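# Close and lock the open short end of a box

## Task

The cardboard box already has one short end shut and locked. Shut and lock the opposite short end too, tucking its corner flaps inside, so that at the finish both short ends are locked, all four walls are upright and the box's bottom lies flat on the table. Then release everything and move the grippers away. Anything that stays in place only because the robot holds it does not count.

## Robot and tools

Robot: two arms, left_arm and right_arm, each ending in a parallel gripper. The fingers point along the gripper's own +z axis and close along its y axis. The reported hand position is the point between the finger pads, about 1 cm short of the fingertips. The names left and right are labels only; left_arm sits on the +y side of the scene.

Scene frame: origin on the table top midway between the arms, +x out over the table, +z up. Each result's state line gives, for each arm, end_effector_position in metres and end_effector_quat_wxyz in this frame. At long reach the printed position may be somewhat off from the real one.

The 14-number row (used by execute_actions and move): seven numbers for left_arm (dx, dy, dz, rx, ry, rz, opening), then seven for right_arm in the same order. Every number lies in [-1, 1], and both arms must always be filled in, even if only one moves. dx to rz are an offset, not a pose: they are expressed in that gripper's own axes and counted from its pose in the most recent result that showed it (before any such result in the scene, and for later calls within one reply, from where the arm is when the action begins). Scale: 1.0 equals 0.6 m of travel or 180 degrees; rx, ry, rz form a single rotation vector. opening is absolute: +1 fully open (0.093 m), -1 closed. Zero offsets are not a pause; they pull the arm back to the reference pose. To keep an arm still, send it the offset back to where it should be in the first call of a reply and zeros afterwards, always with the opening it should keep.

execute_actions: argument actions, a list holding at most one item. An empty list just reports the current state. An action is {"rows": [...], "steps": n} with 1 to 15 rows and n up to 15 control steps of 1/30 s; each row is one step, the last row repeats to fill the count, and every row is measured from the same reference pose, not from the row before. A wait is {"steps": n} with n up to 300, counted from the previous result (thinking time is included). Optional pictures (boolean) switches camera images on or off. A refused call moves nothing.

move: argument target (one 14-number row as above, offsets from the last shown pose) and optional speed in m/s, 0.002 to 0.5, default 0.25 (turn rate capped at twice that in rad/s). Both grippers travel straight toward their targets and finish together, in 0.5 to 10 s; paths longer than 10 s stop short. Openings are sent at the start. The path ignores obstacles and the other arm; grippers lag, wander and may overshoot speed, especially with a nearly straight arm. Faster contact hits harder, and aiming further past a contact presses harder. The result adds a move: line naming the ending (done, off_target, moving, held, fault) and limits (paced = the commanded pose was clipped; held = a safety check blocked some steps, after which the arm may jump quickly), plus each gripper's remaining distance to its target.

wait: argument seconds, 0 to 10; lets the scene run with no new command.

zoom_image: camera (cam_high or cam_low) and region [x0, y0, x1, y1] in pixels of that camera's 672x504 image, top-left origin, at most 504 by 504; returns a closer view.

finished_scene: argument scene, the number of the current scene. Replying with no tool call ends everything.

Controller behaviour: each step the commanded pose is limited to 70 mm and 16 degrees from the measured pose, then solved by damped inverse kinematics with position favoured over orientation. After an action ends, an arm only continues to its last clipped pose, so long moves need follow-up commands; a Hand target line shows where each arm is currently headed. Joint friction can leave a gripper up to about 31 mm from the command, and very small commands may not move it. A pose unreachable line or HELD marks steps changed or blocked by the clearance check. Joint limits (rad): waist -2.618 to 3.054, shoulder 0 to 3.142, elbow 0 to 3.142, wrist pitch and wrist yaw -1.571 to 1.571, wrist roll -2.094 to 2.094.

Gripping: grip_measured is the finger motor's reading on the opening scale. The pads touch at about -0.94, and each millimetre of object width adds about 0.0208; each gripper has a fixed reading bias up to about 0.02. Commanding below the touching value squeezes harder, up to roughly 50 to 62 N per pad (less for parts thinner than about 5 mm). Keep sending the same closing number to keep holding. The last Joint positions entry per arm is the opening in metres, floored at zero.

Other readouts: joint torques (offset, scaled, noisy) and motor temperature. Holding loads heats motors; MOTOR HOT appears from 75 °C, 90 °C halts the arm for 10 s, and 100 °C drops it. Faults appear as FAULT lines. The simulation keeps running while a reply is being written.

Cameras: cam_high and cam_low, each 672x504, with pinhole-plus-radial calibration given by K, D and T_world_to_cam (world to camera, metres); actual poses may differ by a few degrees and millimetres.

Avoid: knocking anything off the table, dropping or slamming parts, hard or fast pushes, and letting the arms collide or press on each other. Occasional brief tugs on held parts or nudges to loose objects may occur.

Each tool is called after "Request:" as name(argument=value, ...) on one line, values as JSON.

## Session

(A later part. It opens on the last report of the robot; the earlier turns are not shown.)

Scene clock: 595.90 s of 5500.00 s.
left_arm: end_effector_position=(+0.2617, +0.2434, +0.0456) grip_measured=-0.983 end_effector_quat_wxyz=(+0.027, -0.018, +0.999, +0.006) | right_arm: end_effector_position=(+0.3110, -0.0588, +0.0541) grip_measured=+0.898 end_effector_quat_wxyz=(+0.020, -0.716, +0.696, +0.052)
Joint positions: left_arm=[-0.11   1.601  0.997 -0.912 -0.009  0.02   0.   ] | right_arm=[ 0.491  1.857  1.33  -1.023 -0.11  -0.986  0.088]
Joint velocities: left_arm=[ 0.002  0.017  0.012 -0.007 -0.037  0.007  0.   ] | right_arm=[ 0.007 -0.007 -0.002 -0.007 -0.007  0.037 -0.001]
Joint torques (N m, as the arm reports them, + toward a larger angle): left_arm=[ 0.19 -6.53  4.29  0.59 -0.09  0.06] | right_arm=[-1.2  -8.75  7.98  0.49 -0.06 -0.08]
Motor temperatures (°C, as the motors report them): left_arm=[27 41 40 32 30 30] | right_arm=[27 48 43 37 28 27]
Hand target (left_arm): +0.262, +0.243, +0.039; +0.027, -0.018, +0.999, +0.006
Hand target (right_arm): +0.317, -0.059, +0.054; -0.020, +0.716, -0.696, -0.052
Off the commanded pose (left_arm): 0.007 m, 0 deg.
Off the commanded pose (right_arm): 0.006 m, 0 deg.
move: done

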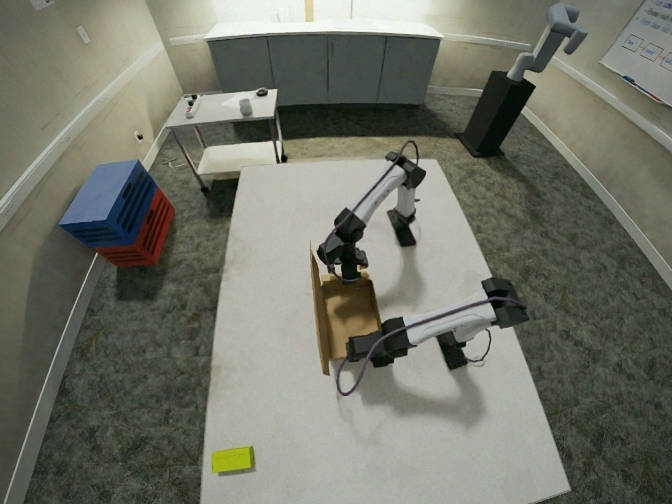

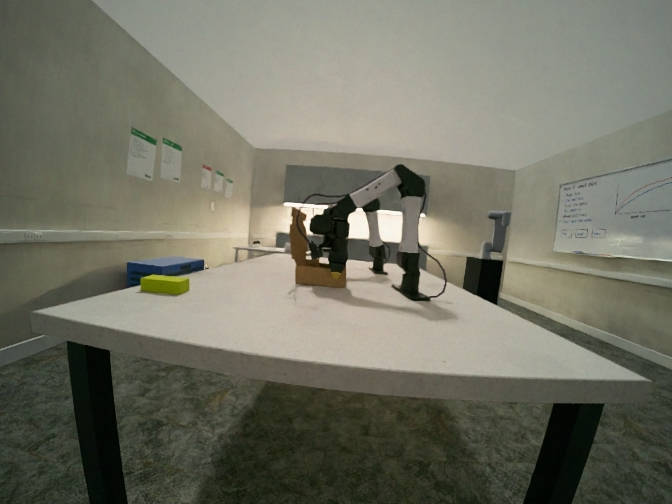

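Request:
move(target=[0,0,0.012,0,0,0,-1,0.12,0,-0.08,0,0,0,0.9], speed=0.15)

Request:
zoom_image(camera="cam_high", region=[300,240,400,320])

Request:
zoom_image(camera="cam_low", region=[270,230,370,300])

Scene clock: 605.30 s of 5500.00 s.
left_arm: end_effector_position=(+0.2617, +0.2434, +0.0456) grip_measured=-0.983 end_effector_quat_wxyz=(+0.027, -0.018, +0.999, +0.006) | right_arm: end_effector_position=(+0.3231, -0.1292, +0.0929) grip_measured=+0.898 end_effector_quat_wxyz=(+0.027, -0.715, +0.697, +0.048)
Joint positions: left_arm=[-0.11   1.601  0.997 -0.912 -0.009  0.02   0.   ] | right_arm=[ 0.285  1.729  1.33  -1.159 -0.11  -1.189  0.088]
Joint velocities: left_arm=[ 0.007 -0.007 -0.007  0.007 -0.037 -0.037  0.   ] | right_arm=[-0.007  0.002 -0.012 -0.051 -0.081  0.037  0.001]
Joint torques (N m, as the arm reports them, + toward a larger angle): left_arm=[ 0.   -6.6   4.36  0.57 -0.11  0.07] | right_arm=[ -0.97 -10.61   5.     0.34  -0.07  -0.08]
Motor temperatures (°C, as the motors report them): left_arm=[27 41 40 32 30 30] | right_arm=[27 48 44 36 28 27]
Hand target (left_arm): +0.262, +0.243, +0.039; +0.027, -0.018, +0.999, +0.006
Hand target (right_arm): +0.316, -0.135, +0.094; -0.020, +0.716, -0.696, -0.051
Off the commanded pose (left_arm): 0.007 m, 0 deg.
Off the commanded pose (right_arm): 0.010 m, 1 deg.
After step 90, 5.30 s passed at rest.
move: done

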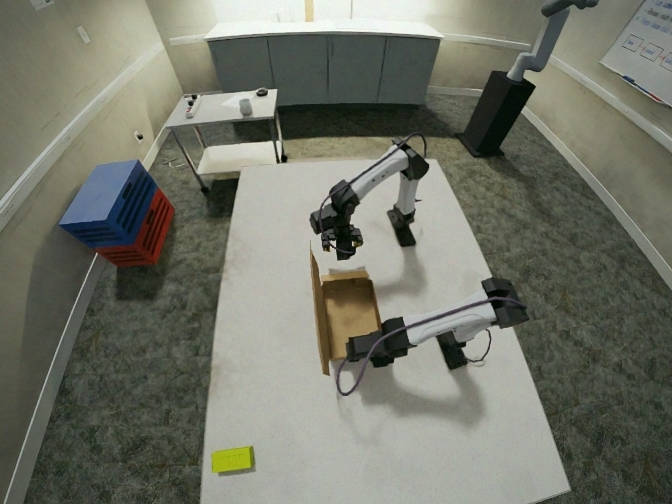

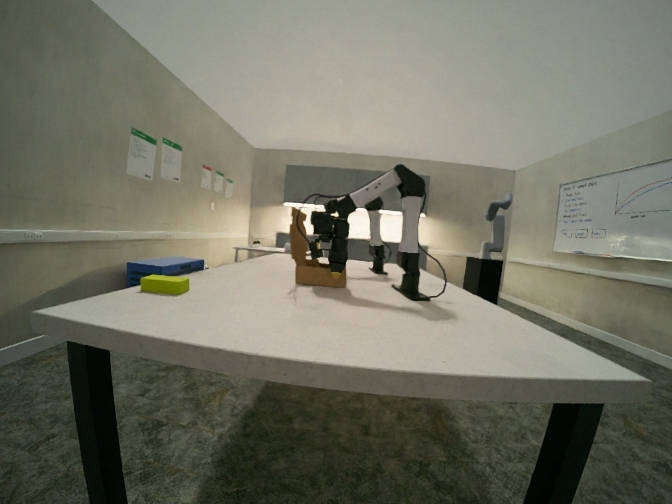

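Region (300, 240, 400, 320) of cam_high's 672x504 image, scaled by 5.040, with more detail than that image has; it fills the top 403 rows of this view, and the rest is white.

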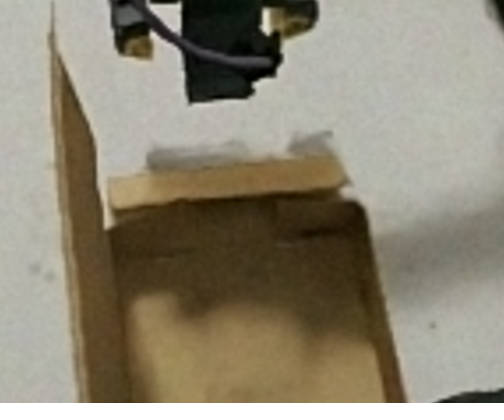

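Region (270, 230, 370, 300) of cam_low's 672x504 image, scaled by 5.040, with more detail than that image has; it fills the top 353 rows of this view, and the rest is white.

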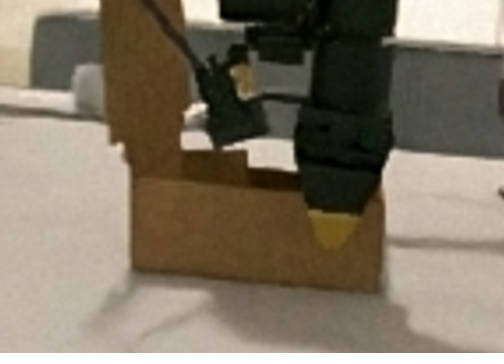

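Request:
move(target=[0,0,0.012,0,0,0,-1,-0.25,0.022,-0.03,0.01,0.034,0.008,-1], speed=0.2)

Request:
move(target=[0,0,0.012,0,0,0,-1,0,0,0.14,0,0,0,-1], speed=0.1)

Request:
move(target=[0,0,0.012,0,0,0,-1,0.12,0,-0.015,0,0,0,-1], speed=0.05)

Request:
zoom_image(camera="cam_high", region=[280,190,420,320])

Scene clock: 623.87 s of 5500.00 s.
left_arm: end_effector_position=(+0.2617, +0.2434, +0.0456) grip_measured=-0.983 end_effector_quat_wxyz=(+0.027, -0.018, +0.999, +0.006) | right_arm: end_effector_position=(+0.3041, +0.0161, +0.1264) grip_measured=-0.977 end_effector_quat_wxyz=(+0.004, -0.710, +0.704, +0.005)
Joint positions: left_arm=[-0.11   1.601  0.997 -0.912 -0.009  0.02   0.   ] | right_arm=[ 0.705  2.019  1.848 -1.392 -0.009 -0.754  0.   ]
Joint velocities: left_arm=[ 0.007  0.012  0.002 -0.007 -0.051  0.022  0.   ] | right_arm=[-0.002  0.002 -0.007 -0.037  0.022  0.007  0.   ]
Joint torques (N m, as the arm reports them, + toward a larger angle): left_arm=[ 0.28 -6.65  4.19  0.57 -0.04  0.05] | right_arm=[  0.12 -11.3    8.19   0.36   0.07   0.07]
Motor temperatures (°C, as the motors report them): left_arm=[27 41 40 32 30 30] | right_arm=[27 49 43 36 27 27]
Hand target (left_arm): +0.262, +0.243, +0.039; +0.027, -0.018, +0.999, +0.006
Hand target (right_arm): +0.306, +0.017, +0.129; -0.002, +0.707, -0.707, -0.000
Off the commanded pose (left_arm): 0.007 m, 0 deg.
Off the commanded pose (right_arm): 0.003 m, 1 deg.
After step 90, 14.13 s passed at rest.
move: done

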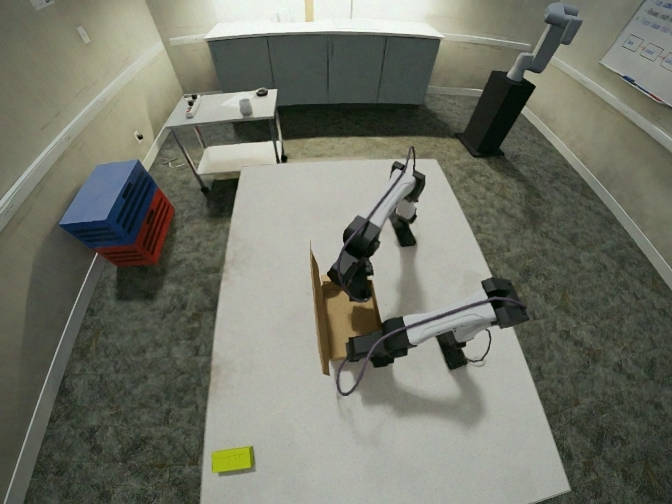

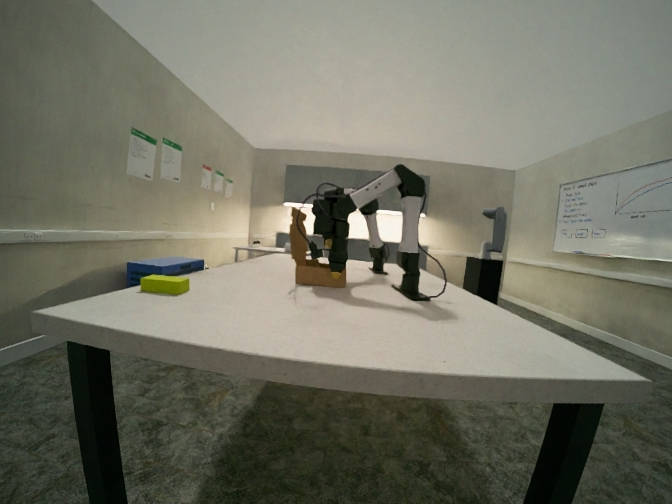

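Scene clock: 625.27 s of 5500.00 s.
left_arm: end_effector_position=(+0.2617, +0.2434, +0.0456) grip_measured=-0.983 end_effector_quat_wxyz=(+0.027, -0.018, +0.999, +0.006) | right_arm: end_effector_position=(+0.3038, +0.0157, +0.0469) grip_measured=-0.977 end_effector_quat_wxyz=(+0.001, -0.710, +0.704, +0.005)
Joint positions: left_arm=[-0.11   1.601  0.997 -0.912 -0.009  0.02   0.   ] | right_arm=[ 0.705  2.049  1.574 -1.093 -0.009 -0.754  0.   ]
Joint velocities: left_arm=[ 0.002 -0.007 -0.002 -0.037 -0.051 -0.037  0.   ] | right_arm=[ 0.002 -0.002 -0.012  0.051  0.007 -0.007  0.   ]
Joint torques (N m, as the arm reports them, + toward a larger angle): left_arm=[ 0.29 -6.51  4.42  0.57 -0.09  0.03] | right_arm=[ -0.01 -12.02   5.25   0.73   0.01   0.03]
Motor temperatures (°C, as the motors report them): left_arm=[27 41 40 32 30 30] | right_arm=[27 49 43 36 27 27]
Hand target (left_arm): +0.262, +0.243, +0.039; +0.027, -0.018, +0.999, +0.006
Hand target (right_arm): +0.304, +0.017, +0.043; -0.004, +0.710, -0.704, -0.005
Off the commanded pose (left_arm): 0.007 m, 0 deg.
Off the commanded pose (right_arm): 0.005 m, 0 deg.
move: done

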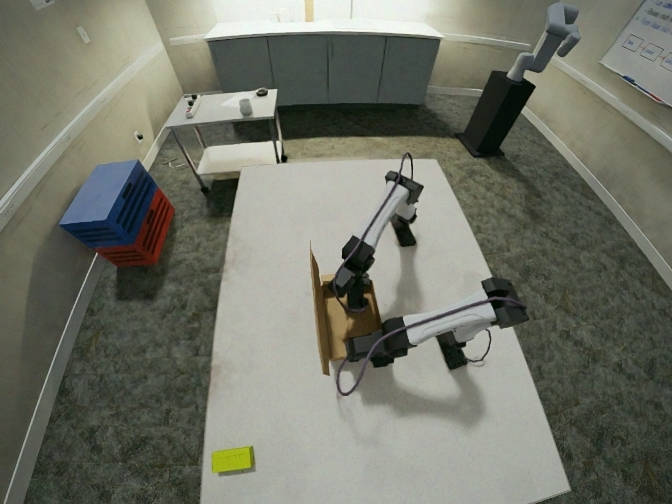

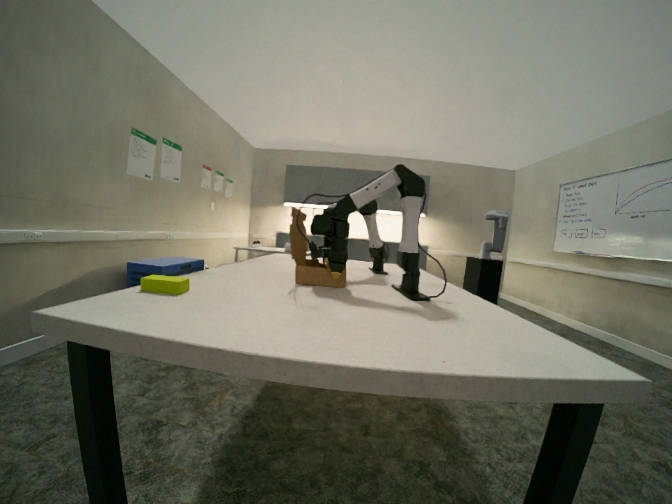

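Scene clock: 627.03 s of 5500.00 s.
left_arm: end_effector_position=(+0.2617, +0.2435, +0.0456) grip_measured=-0.983 end_effector_quat_wxyz=(+0.027, -0.018, +0.999, +0.006) | right_arm: end_effector_position=(+0.3040, -0.0505, +0.0538) grip_measured=-0.977 end_effector_quat_wxyz=(-0.003, -0.711, +0.704, +0.006)
Joint positions: left_arm=[-0.11   1.601  0.997 -0.912 -0.01   0.02   0.   ] | right_arm=[ 0.571  1.882  1.367 -1.063 -0.012 -0.889  0.   ]
Joint velocities: left_arm=[ 0.012 -0.012 -0.007  0.007  0.051  0.007  0.   ] | right_arm=[ 0.012  0.007 -0.002 -0.007  0.007 -0.066  0.   ]
Joint torques (N m, as the arm reports them, + toward a larger angle): left_arm=[ 0.23 -6.77  4.12  0.59 -0.08  0.03] | right_arm=[ -1.49 -12.12   4.57   0.62   0.01  -0.1 ]
Motor temperatures (°C, as the motors report them): left_arm=[27 41 40 32 30 30] | right_arm=[27 49 43 36 27 27]
Hand target (left_arm): +0.262, +0.243, +0.039; +0.027, -0.018, +0.999, +0.006
Hand target (right_arm): +0.305, -0.056, +0.055; -0.001, +0.710, -0.704, -0.004
Off the commanded pose (left_arm): 0.007 m, 0 deg.
Off the commanded pose (right_arm): 0.006 m, 1 deg.
move: done

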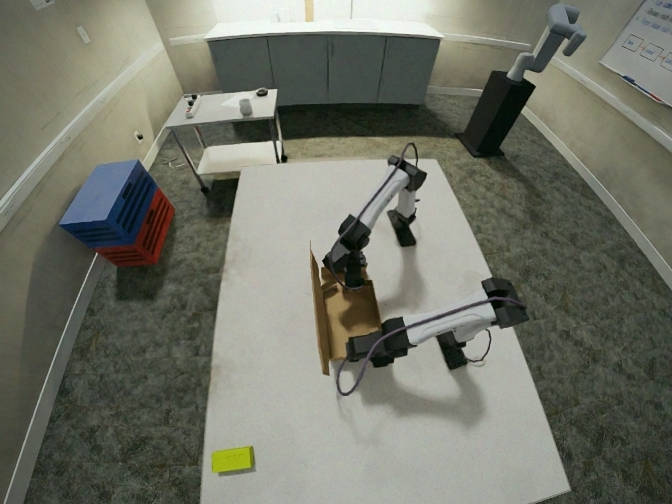

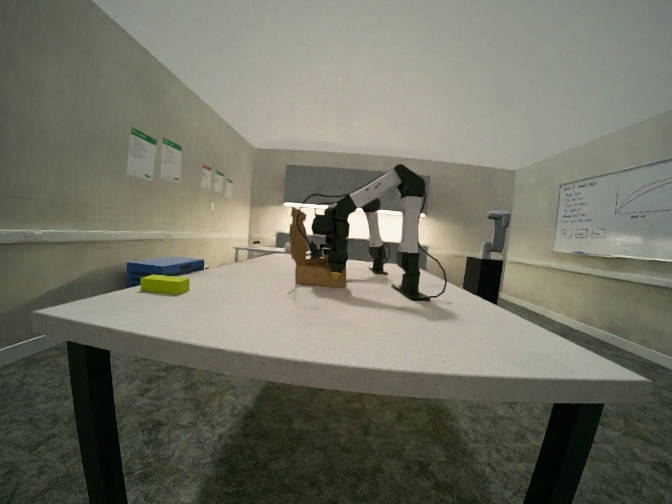

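Region (280, 190, 420, 320) of cam_high's 672x504 image, scaled by 3.600, with more detail than that image has; it fills the top 468 rows of this view, and the rest is white.

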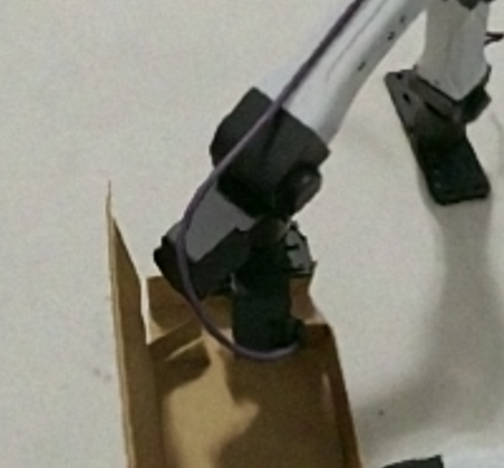

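Panel pushed out. Open, shift +x, sweep in.

Request:
move(target=[0,0,0.012,0,0,0,-1,0.01,-0.025,0,0,0,0,0.9], speed=0.05)

Request:
move(target=[0,0,0.012,0,0,0,-1,-0.16,0,0.01,0,0,0,0.9], speed=0.06)

Request:
zoom_image(camera="cam_high", region=[280,210,420,340])

Scene clock: 634.47 s of 5500.00 s.
left_arm: end_effector_position=(+0.2619, +0.2433, +0.0456) grip_measured=-0.983 end_effector_quat_wxyz=(+0.027, -0.023, +0.999, +0.005) | right_arm: end_effector_position=(+0.3114, -0.0546, +0.0520) grip_measured=+0.897 end_effector_quat_wxyz=(-0.005, -0.713, +0.701, +0.009)
Joint positions: left_arm=[-0.11   1.601  0.997 -0.912 -0.009  0.009  0.   ] | right_arm=[ 0.546  1.9    1.383 -1.067 -0.017 -0.921  0.088]
Joint velocities: left_arm=[-0.012 -0.007 -0.002  0.081  0.066 -0.051  0.   ] | right_arm=[-0.007 -0.007  0.002 -0.037  0.007 -0.066  0.   ]
Joint torques (N m, as the arm reports them, + toward a larger angle): left_arm=[ 0.17 -6.71  4.31  0.57 -0.12  0.14] | right_arm=[-1.61 -9.65  7.9   0.4   0.03 -0.05]
Motor temperatures (°C, as the motors report them): left_arm=[27 41 40 32 30 30] | right_arm=[27 50 43 36 27 27]
Hand target (left_arm): +0.262, +0.244, +0.039; +0.027, -0.018, +0.999, +0.006
Hand target (right_arm): +0.319, -0.056, +0.054; +0.003, +0.711, -0.703, -0.006
Off the commanded pose (left_arm): 0.007 m, 1 deg.
Off the commanded pose (right_arm): 0.008 m, 1 deg.
After step 90, 3.70 s passed at rest.
move: done

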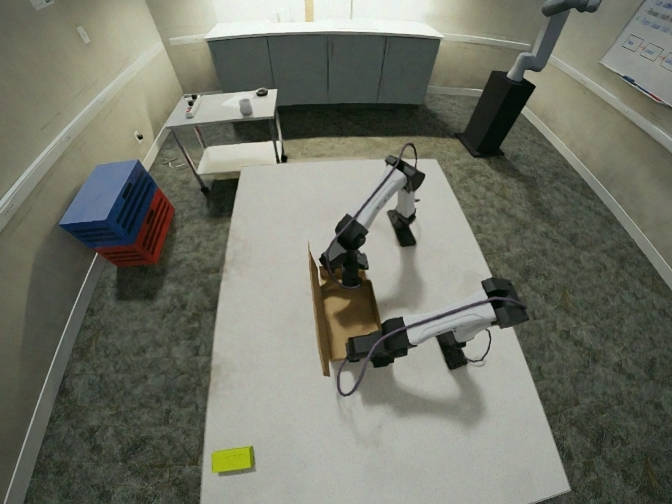

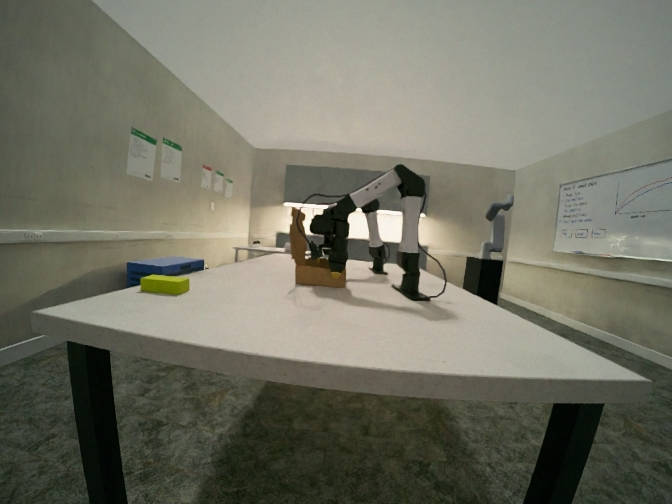

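Scene clock: 636.43 s of 5500.00 s.
left_arm: end_effector_position=(+0.2618, +0.2454, +0.0456) grip_measured=-0.983 end_effector_quat_wxyz=(+0.027, -0.023, +0.999, +0.012) | right_arm: end_effector_position=(+0.3112, +0.0198, +0.0479) grip_measured=+0.898 end_effector_quat_wxyz=(-0.024, -0.712, +0.702, -0.014)
Joint positions: left_arm=[-0.11   1.601  0.997 -0.912 -0.021  0.01   0.   ] | right_arm=[ 0.713  2.128  1.698 -1.19   0.025 -0.75   0.088]
Joint velocities: left_arm=[-0.007  0.007 -0.002 -0.022 -0.022  0.051  0.   ] | right_arm=[-0.007 -0.012  0.002 -0.022  0.022  0.066  0.   ]
Joint torques (N m, as the arm reports them, + toward a larger angle): left_arm=[ 0.26 -6.61  4.36  0.55  0.05  0.07] | right_arm=[  1.69 -11.68   8.2    0.69  -0.35   0.12]
Motor temperatures (°C, as the motors report them): left_arm=[27 41 40 31 30 30] | right_arm=[27 50 43 36 27 27]
Hand target (left_arm): +0.262, +0.243, +0.039; +0.027, -0.024, +0.999, +0.005
Hand target (right_arm): +0.308, +0.041, +0.048; +0.005, +0.713, -0.701, -0.010
Off the commanded pose (left_arm): 0.008 m, 1 deg.
Off the commanded pose (right_arm): 0.022 m, 3 deg.
move: off_target (right_arm)

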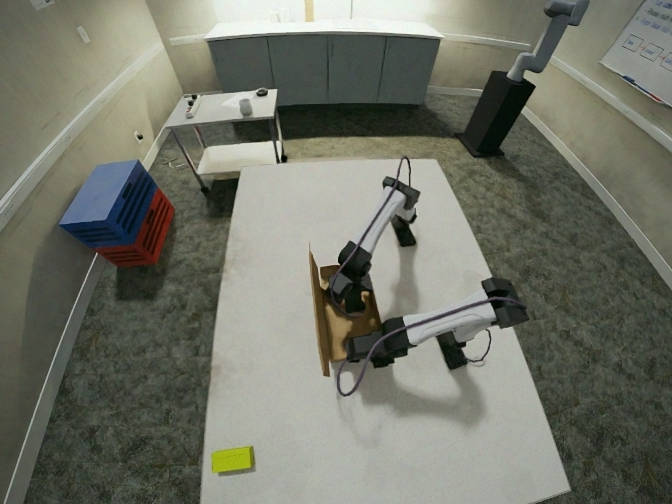

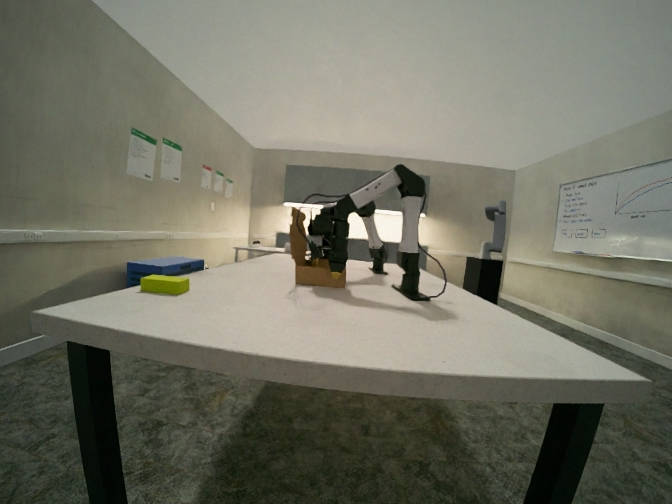

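Region (280, 210, 420, 340) of cam_high's 672x504 image, scaled by 3.600, with more detail than that image has; it fills the top 468 rows of this view, and the rest is white.

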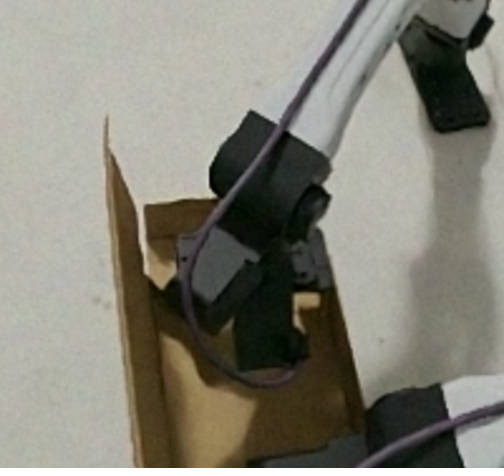

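Request:
move(target=[0,-0.005,0.015,0,0,0,-1,-0.055,0,0,0,0,0,0.9], speed=0.04)

Request:
move(target=[0,0,0.012,0,0,0,-1,0.01,0,-0.13,0,0,0,0.9], speed=0.1)

Request:
move(target=[0,0,0.012,0,0,0,-1,0.25,0.02,0,0,0,0.5,0.2], speed=0.35)

Request:
zoom_image(camera="cam_high", region=[280,210,420,340])

Scene clock: 650.13 s of 5500.00 s.
left_arm: end_effector_position=(+0.2617, +0.2456, +0.0456) grip_measured=-0.983 end_effector_quat_wxyz=(+0.027, -0.023, +0.999, +0.012) | right_arm: end_effector_position=(+0.3101, +0.0390, +0.0458) grip_measured=+0.898 end_effector_quat_wxyz=(-0.038, -0.711, +0.701, -0.024)
Joint positions: left_arm=[-0.11   1.601  0.997 -0.912 -0.022  0.01   0.   ] | right_arm=[ 0.753  2.217  1.83  -1.264  0.041 -0.71   0.088]
Joint velocities: left_arm=[ 0.002  0.007  0.017 -0.037  0.022 -0.037  0.   ] | right_arm=[ 0.002 -0.007  0.007  0.051 -0.022  0.007 -0.001]
Joint torques (N m, as the arm reports them, + toward a larger angle): left_arm=[-0.74 -6.02  3.81  0.67 -0.09 -0.08] | right_arm=[  1.02 -12.82   8.12   0.5   -0.16   0.09]
Motor temperatures (°C, as the motors report them): left_arm=[27 41 40 32 30 30] | right_arm=[27 51 44 35 28 27]
Hand target (left_arm): +0.262, +0.243, +0.037; +0.027, -0.023, +0.999, +0.012
Hand target (right_arm): +0.310, +0.053, +0.047; +0.023, +0.712, -0.702, +0.013
Off the commanded pose (left_arm): 0.010 m, 0 deg.
Off the commanded pose (right_arm): 0.014 m, 2 deg.
After step 90, 9.50 s passed at rest.
move: off_target (right_arm)

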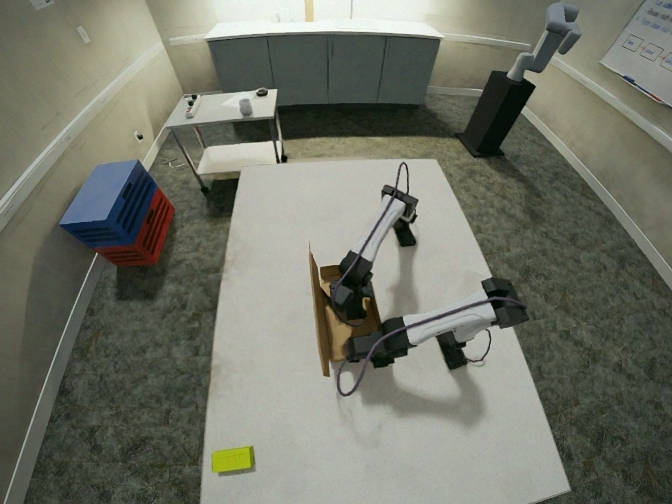

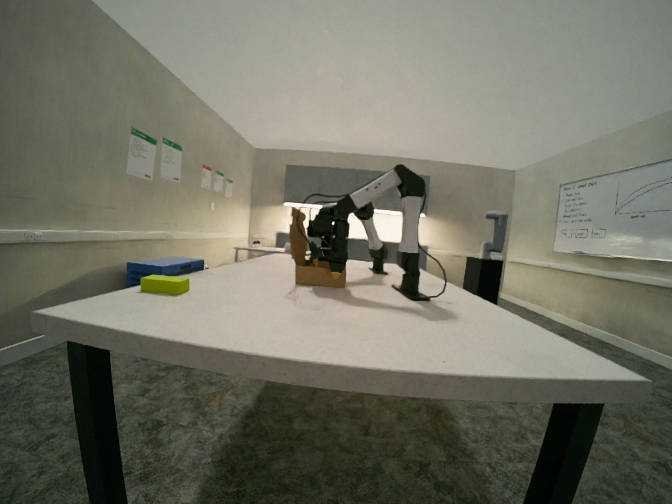

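Scene clock: 651.43 s of 5500.00 s.
left_arm: end_effector_position=(+0.2617, +0.2456, +0.0456) grip_measured=-0.983 end_effector_quat_wxyz=(+0.027, -0.023, +0.999, +0.012) | right_arm: end_effector_position=(+0.3115, +0.0408, +0.1198) grip_measured=+0.898 end_effector_quat_wxyz=(-0.034, -0.712, +0.701, -0.023)
Joint positions: left_arm=[-0.11   1.601  0.997 -0.912 -0.022  0.01   0.   ] | right_arm=[ 0.753  2.217  2.125 -1.55   0.041 -0.71   0.088]
Joint velocities: left_arm=[ 0.022 -0.002 -0.007 -0.037  0.007 -0.007  0.   ] | right_arm=[-0.012  0.007 -0.007 -0.066  0.007  0.081  0.001]
Joint torques (N m, as the arm reports them, + toward a larger angle): left_arm=[ 0.13 -6.76  4.19  0.57 -0.08  0.06] | right_arm=[ -0.51 -13.69   7.51   0.16   0.03   0.  ]
Motor temperatures (°C, as the motors report them): left_arm=[27 41 40 32 30 30] | right_arm=[27 52 45 35 28 27]
Hand target (left_arm): +0.262, +0.246, +0.039; +0.027, -0.023, +0.999, +0.012
Hand target (right_arm): +0.312, +0.040, +0.124; +0.034, +0.712, -0.701, +0.023
Off the commanded pose (left_arm): 0.007 m, 0 deg.
Off the commanded pose (right_arm): 0.004 m, 1 deg.
joint sent to its limit (right arm) — the command would take joint 4 (wrist pitch) past its lower limit, so that joint was sent only as far as its limit.
move: done

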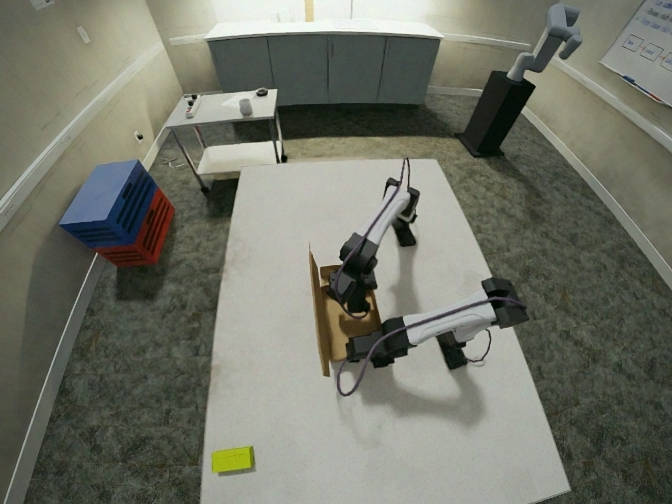

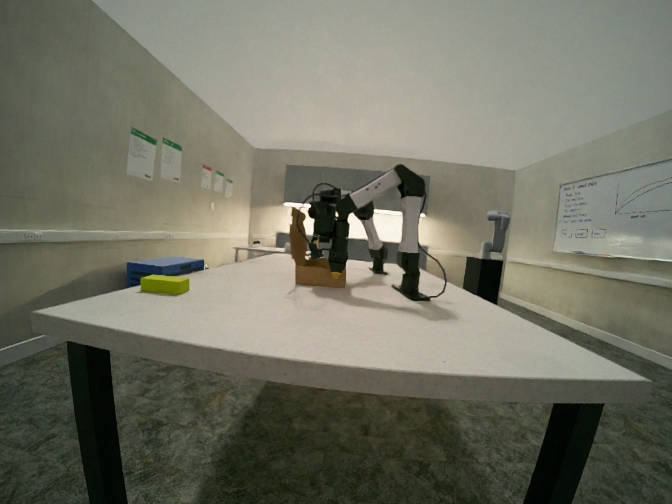

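Scene clock: 654.27 s of 5500.00 s.
left_arm: end_effector_position=(+0.2617, +0.2456, +0.0456) grip_measured=-0.983 end_effector_quat_wxyz=(+0.027, -0.023, +0.999, +0.012) | right_arm: end_effector_position=(+0.3006, -0.1052, +0.1291) grip_measured=+0.202 end_effector_quat_wxyz=(-0.020, -0.018, +0.999, -0.043)
Joint positions: left_arm=[-0.11   1.601  0.997 -0.912 -0.022  0.01   0.   ] | right_arm=[ 0.475  1.776  1.53  -1.405  0.051  0.562  0.055]
Joint velocities: left_arm=[ 0.007 -0.007  0.007  0.037 -0.022  0.051  0.   ] | right_arm=[-0.017  0.002  0.007  0.037 -0.081  0.051  0.001]
Joint torques (N m, as the arm reports them, + toward a larger angle): left_arm=[ 0.14 -6.61  4.24  0.57 -0.08  0.03] | right_arm=[ -1.16 -11.19   4.96   0.55   0.16   0.08]
Motor temperatures (°C, as the motors report them): left_arm=[27 41 40 31 30 30] | right_arm=[27 52 44 35 27 27]
Hand target (left_arm): +0.262, +0.246, +0.039; +0.027, -0.023, +0.999, +0.012
Hand target (right_arm): +0.303, -0.109, +0.131; -0.007, -0.007, +0.999, -0.041
Off the commanded pose (left_arm): 0.007 m, 0 deg.
Off the commanded pose (right_arm): 0.005 m, 2 deg.
move: done

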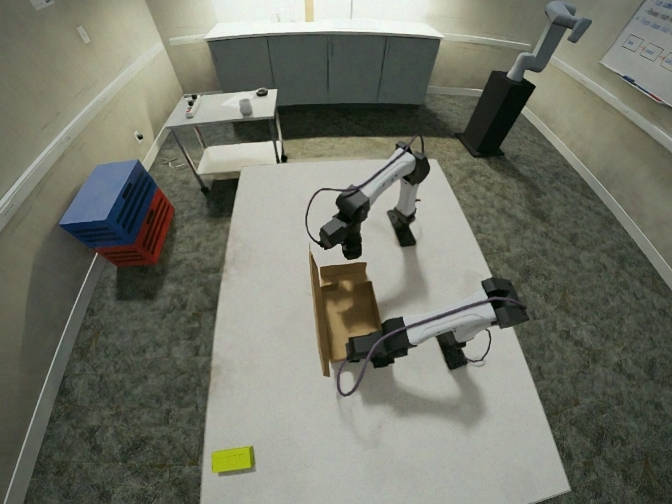

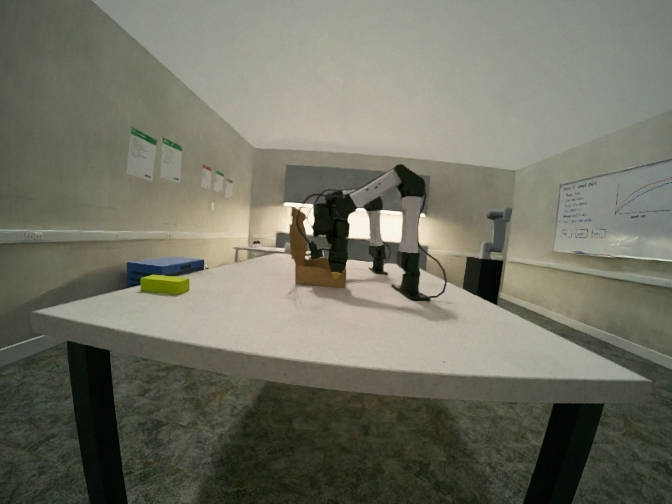

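Region (280, 210, 420, 340) of cam_high's 672x504 image, scaled by 3.600, with more detail than that image has; it fills the top 468 rows of this view, and the rest is white.

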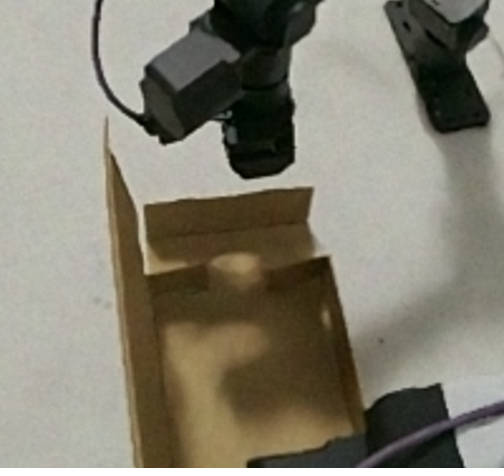

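Request:
move(target=[0,0,0.012,0,0,0,-1,0,0.08,0,-0.027,-0.012,-0.025,0.2], speed=0.15)

Request:
move(target=[0,0,0.012,0,0,0,-1,0,0,0.14,0,0,0,0.2], speed=0.08)

Request:
move(target=[0,0,0.012,0,0,0,-1,0,0,0,0,0,0,-1])

Request:
move(target=[0,0,0.015,0,0,0,-1,0,0.02,-0.07,0,0,0,-1], speed=0.04)

Request:
move(target=[0,0,0.015,0,0,0,-1,0,0.06,-0.035,0,0,0,-1], speed=0.04)

Request:
zoom_image(camera="cam_high", region=[280,210,420,340])

Request:
zoom_image(camera="cam_low", region=[270,200,390,300])

Scene clock: 673.03 s of 5500.00 s.
left_arm: end_effector_position=(+0.2617, +0.2456, +0.0456) grip_measured=-0.983 end_effector_quat_wxyz=(+0.027, -0.023, +0.999, +0.012) | right_arm: end_effector_position=(+0.2918, -0.0687, +0.1217) grip_measured=+0.202 end_effector_quat_wxyz=(-0.017, -0.057, +0.998, -0.014)
Joint positions: left_arm=[-0.11   1.601  0.997 -0.912 -0.022  0.01   0.   ] | right_arm=[ 0.559  1.797  1.53  -1.347  0.003  0.565  0.055]
Joint velocities: left_arm=[-0.017  0.007 -0.017 -0.007  0.007  0.051  0.   ] | right_arm=[-0.017 -0.017 -0.022 -0.007  0.037 -0.081 -0.001]
Joint torques (N m, as the arm reports them, + toward a larger angle): left_arm=[ 0.29 -6.72  4.31  0.59 -0.06  0.07] | right_arm=[ 0.6  -9.12  8.35  0.63 -0.01  0.07]
Motor temperatures (°C, as the motors report them): left_arm=[27 41 40 32 30 30] | right_arm=[27 52 44 35 27 27]
Hand target (left_arm): +0.262, +0.246, +0.039; +0.027, -0.023, +0.999, +0.012
Hand target (right_arm): +0.298, -0.058, +0.125; -0.004, -0.057, +0.998, +0.001
Off the commanded pose (left_arm): 0.007 m, 0 deg.
Off the commanded pose (right_arm): 0.014 m, 2 deg.
After step 90, 14.93 s passed at rest.
move: off_target (right_arm)

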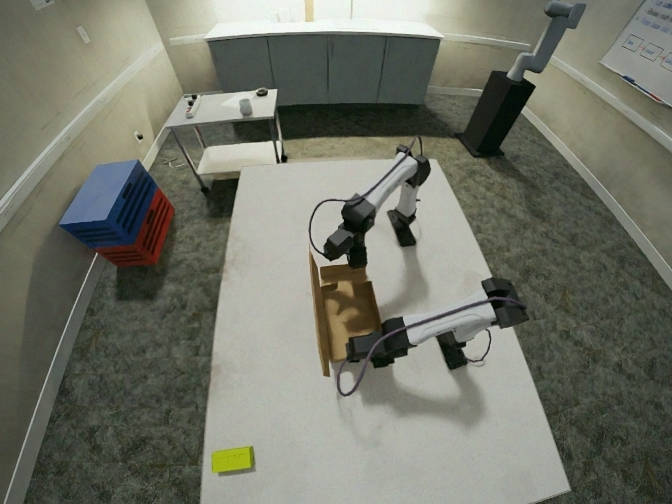

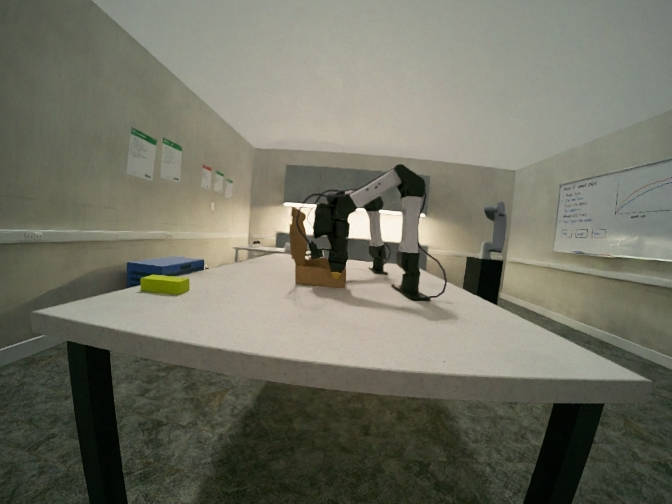

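Scene clock: 674.60 s of 5500.00 s.
left_arm: end_effector_position=(+0.2617, +0.2456, +0.0456) grip_measured=-0.983 end_effector_quat_wxyz=(+0.027, -0.023, +0.999, +0.012) | right_arm: end_effector_position=(+0.2887, -0.0712, +0.0436) grip_measured=+0.202 end_effector_quat_wxyz=(-0.017, -0.057, +0.998, -0.014)
Joint positions: left_arm=[-0.11   1.601  0.997 -0.912 -0.022  0.01   0.   ] | right_arm=[ 0.559  1.835  1.262 -1.041  0.003  0.565  0.055]
Joint velocities: left_arm=[-0.007  0.007 -0.017 -0.007 -0.022 -0.022  0.   ] | right_arm=[-0.002  0.007 -0.007  0.007  0.022  0.051 -0.001]
Joint torques (N m, as the arm reports them, + toward a larger angle): left_arm=[ 0.06 -6.58  4.33  0.55 -0.04  0.03] | right_arm=[-0.32 -9.3   4.89  0.61  0.08  0.02]
Motor temperatures (°C, as the motors report them): left_arm=[27 41 40 32 30 30] | right_arm=[27 52 44 35 27 27]
Hand target (left_arm): +0.262, +0.246, +0.039; +0.027, -0.023, +0.999, +0.012
Hand target (right_arm): +0.289, -0.071, +0.038; -0.017, -0.057, +0.998, -0.014
Off the commanded pose (left_arm): 0.007 m, 0 deg.
Off the commanded pose (right_arm): 0.006 m, 0 deg.
move: done

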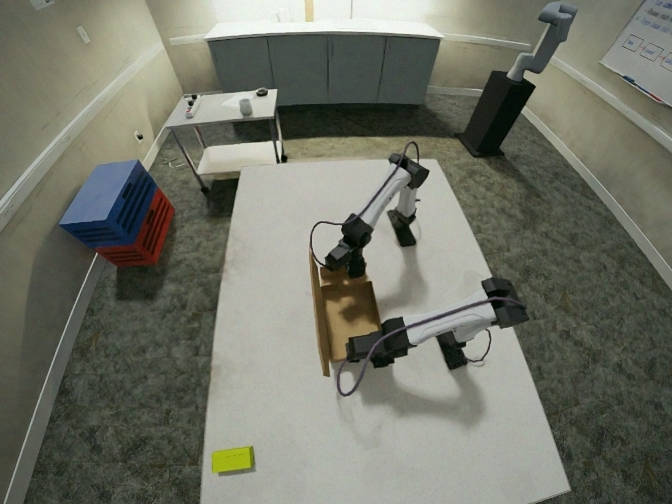

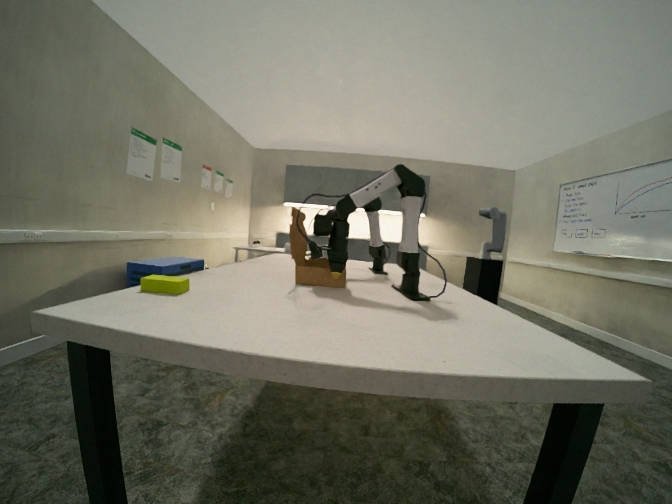

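Scene clock: 675.30 s of 5500.00 s.
left_arm: end_effector_position=(+0.2617, +0.2440, +0.0456) grip_measured=-0.983 end_effector_quat_wxyz=(+0.027, -0.026, +0.999, +0.008) | right_arm: end_effector_position=(+0.2908, -0.0669, +0.0435) grip_measured=-0.973 end_effector_quat_wxyz=(-0.014, -0.031, +0.999, -0.003)
Joint positions: left_arm=[-0.111  1.601  0.997 -0.912 -0.014  0.004  0.   ] | right_arm=[ 0.558  1.835  1.262 -1.023 -0.011  0.618  0.   ]
Joint velocities: left_arm=[-0.022 -0.002  0.002 -0.022  0.022  0.007  0.   ] | right_arm=[ 0.007 -0.007 -0.007 -0.081  0.037 -0.022  0.   ]
Joint torques (N m, as the arm reports them, + toward a larger angle): left_arm=[ 0.17 -6.61  4.43  0.61 -0.19  0.09] | right_arm=[-0.25 -9.97  5.99  0.26  0.16 -0.43]
Motor temperatures (°C, as the motors report them): left_arm=[27 41 40 32 30 30] | right_arm=[27 52 44 35 27 27]
Hand target (left_arm): +0.262, +0.246, +0.039; +0.027, -0.023, +0.999, +0.012
Hand target (right_arm): +0.289, -0.071, +0.044; -0.017, -0.057, +0.998, -0.014
Off the commanded pose (left_arm): 0.007 m, 1 deg.
Off the commanded pose (right_arm): 0.005 m, 3 deg.
move: off_target (right_arm)

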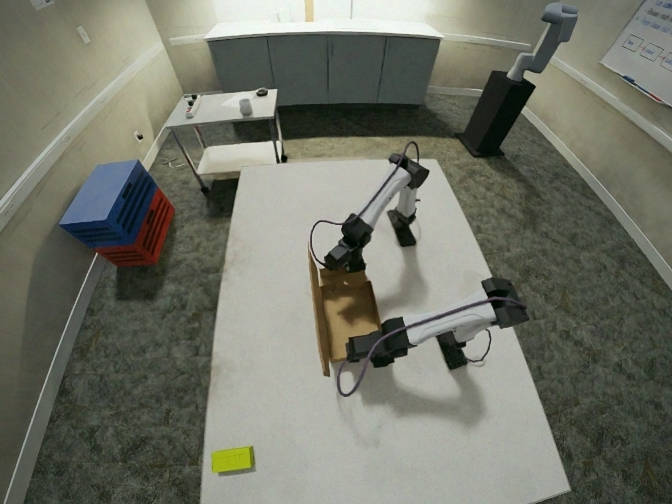

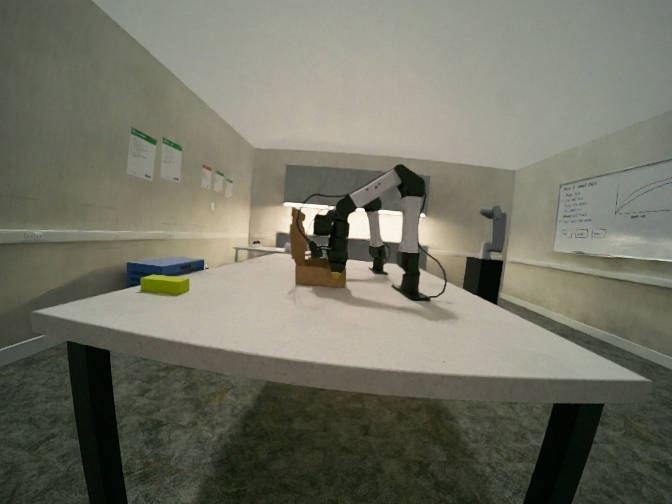

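Scene clock: 676.67 s of 5500.00 s.
left_arm: end_effector_position=(+0.2617, +0.2440, +0.0456) grip_measured=-0.983 end_effector_quat_wxyz=(+0.027, -0.031, +0.999, +0.008) | right_arm: end_effector_position=(+0.2933, -0.0588, +0.0748) grip_measured=-0.973 end_effector_quat_wxyz=(-0.015, -0.023, +1.000, -0.006)
Joint positions: left_arm=[-0.111  1.601  0.997 -0.912 -0.014 -0.006  0.   ] | right_arm=[ 0.574  1.835  1.391 -1.158 -0.009  0.648  0.   ]
Joint velocities: left_arm=[ 0.012  0.002 -0.007 -0.022 -0.007 -0.051  0.   ] | right_arm=[-0.002 -0.012  0.022 -0.007 -0.022  0.037  0.   ]
Joint torques (N m, as the arm reports them, + toward a larger angle): left_arm=[ 0.17 -6.21  4.05  0.65 -0.08  0.15] | right_arm=[  1.05 -11.05   8.38   0.1    0.03  -0.03]
Motor temperatures (°C, as the motors report them): left_arm=[27 41 40 31 30 30] | right_arm=[27 52 44 35 27 27]
Hand target (left_arm): +0.262, +0.244, +0.037; +0.027, -0.026, +0.999, +0.008
Hand target (right_arm): +0.291, -0.055, +0.085; -0.013, -0.031, +0.999, -0.003
Off the commanded pose (left_arm): 0.009 m, 1 deg.
Off the commanded pose (right_arm): 0.012 m, 1 deg.
move: off_target (right_arm)

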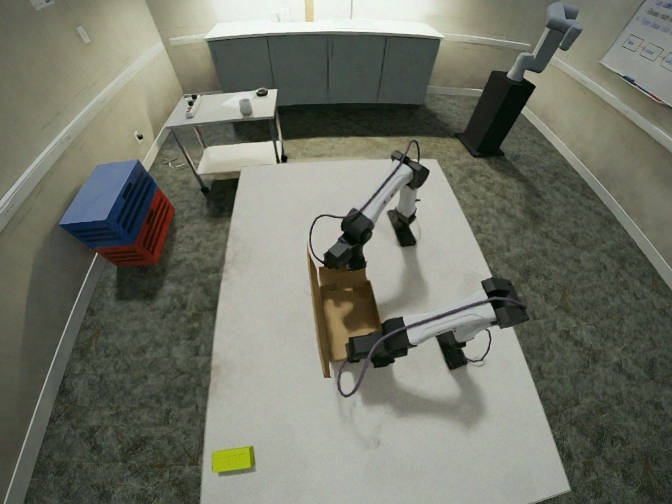

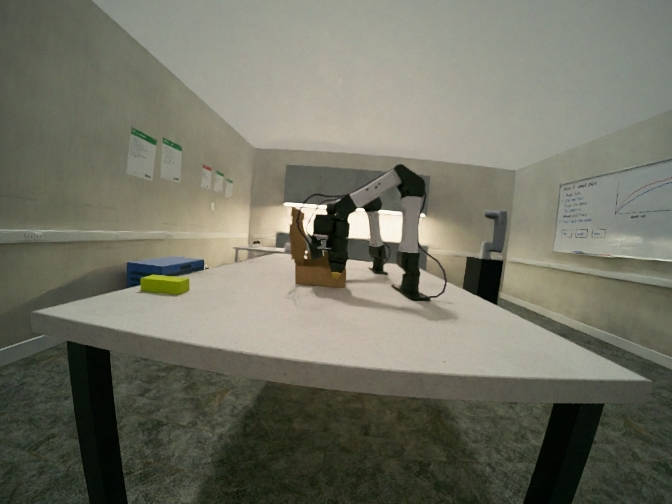

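Scene clock: 677.97 s of 5500.00 s.
left_arm: end_effector_position=(+0.2617, +0.2441, +0.0456) grip_measured=-0.983 end_effector_quat_wxyz=(+0.027, -0.032, +0.999, +0.008) | right_arm: end_effector_position=(+0.2923, -0.0419, +0.0914) grip_measured=-0.974 end_effector_quat_wxyz=(-0.015, -0.022, +0.999, -0.036)
Joint positions: left_arm=[-0.111  1.601  0.997 -0.912 -0.014 -0.008  0.   ] | right_arm=[ 0.635  1.9    1.539 -1.281  0.033  0.712  0.   ]
Joint velocities: left_arm=[-0.012 -0.012 -0.007  0.022  0.007 -0.022  0.   ] | right_arm=[ 0.007  0.022  0.007 -0.007 -0.007  0.007  0.   ]
Joint torques (N m, as the arm reports them, + toward a larger angle): left_arm=[ 0.18 -6.35  3.87  0.63 -0.09  0.06] | right_arm=[  1.49 -10.02   8.61   0.5   -0.31   0.1 ]
Motor temperatures (°C, as the motors report them): left_arm=[27 41 40 31 30 30] | right_arm=[27 52 44 35 27 27]
Hand target (left_arm): +0.262, +0.244, +0.037; +0.027, -0.031, +0.999, +0.008
Hand target (right_arm): +0.292, -0.023, +0.096; -0.016, -0.024, +1.000, -0.006
Off the commanded pose (left_arm): 0.009 m, 0 deg.
Off the commanded pose (right_arm): 0.020 m, 3 deg.
move: off_target (right_arm)

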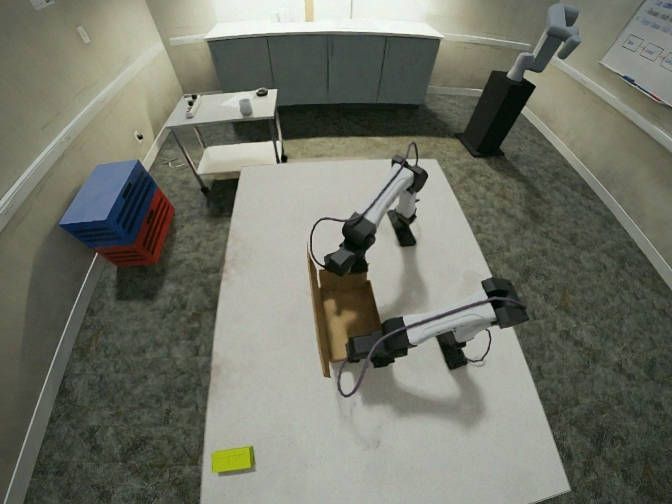

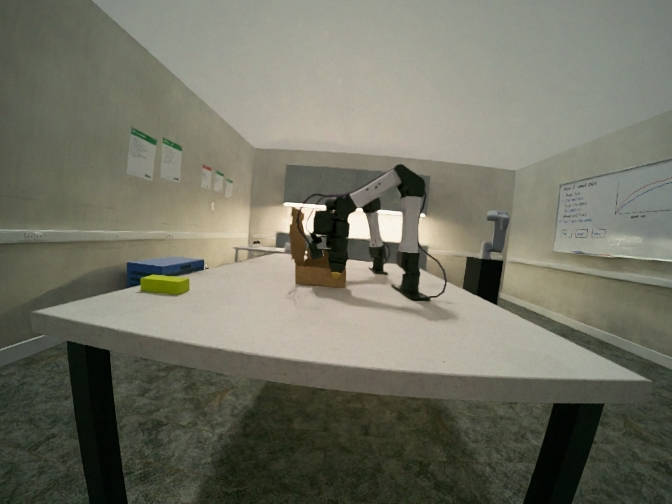

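Region (280, 210, 420, 340) of cam_high's 672x504 image, scaled by 3.600, with more detail than that image has; it fills the top 468 rows of this view, and the rest is white.

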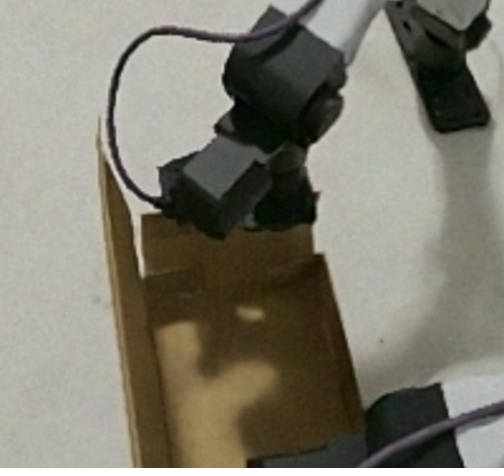

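Region (270, 200, 390, 300) of cam_low's 672x504 image, scaled by 4.200, with more detail than that image has.

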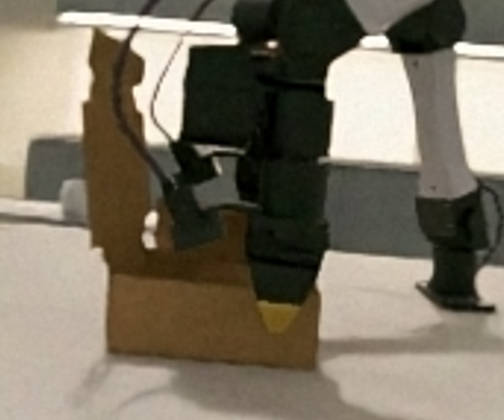

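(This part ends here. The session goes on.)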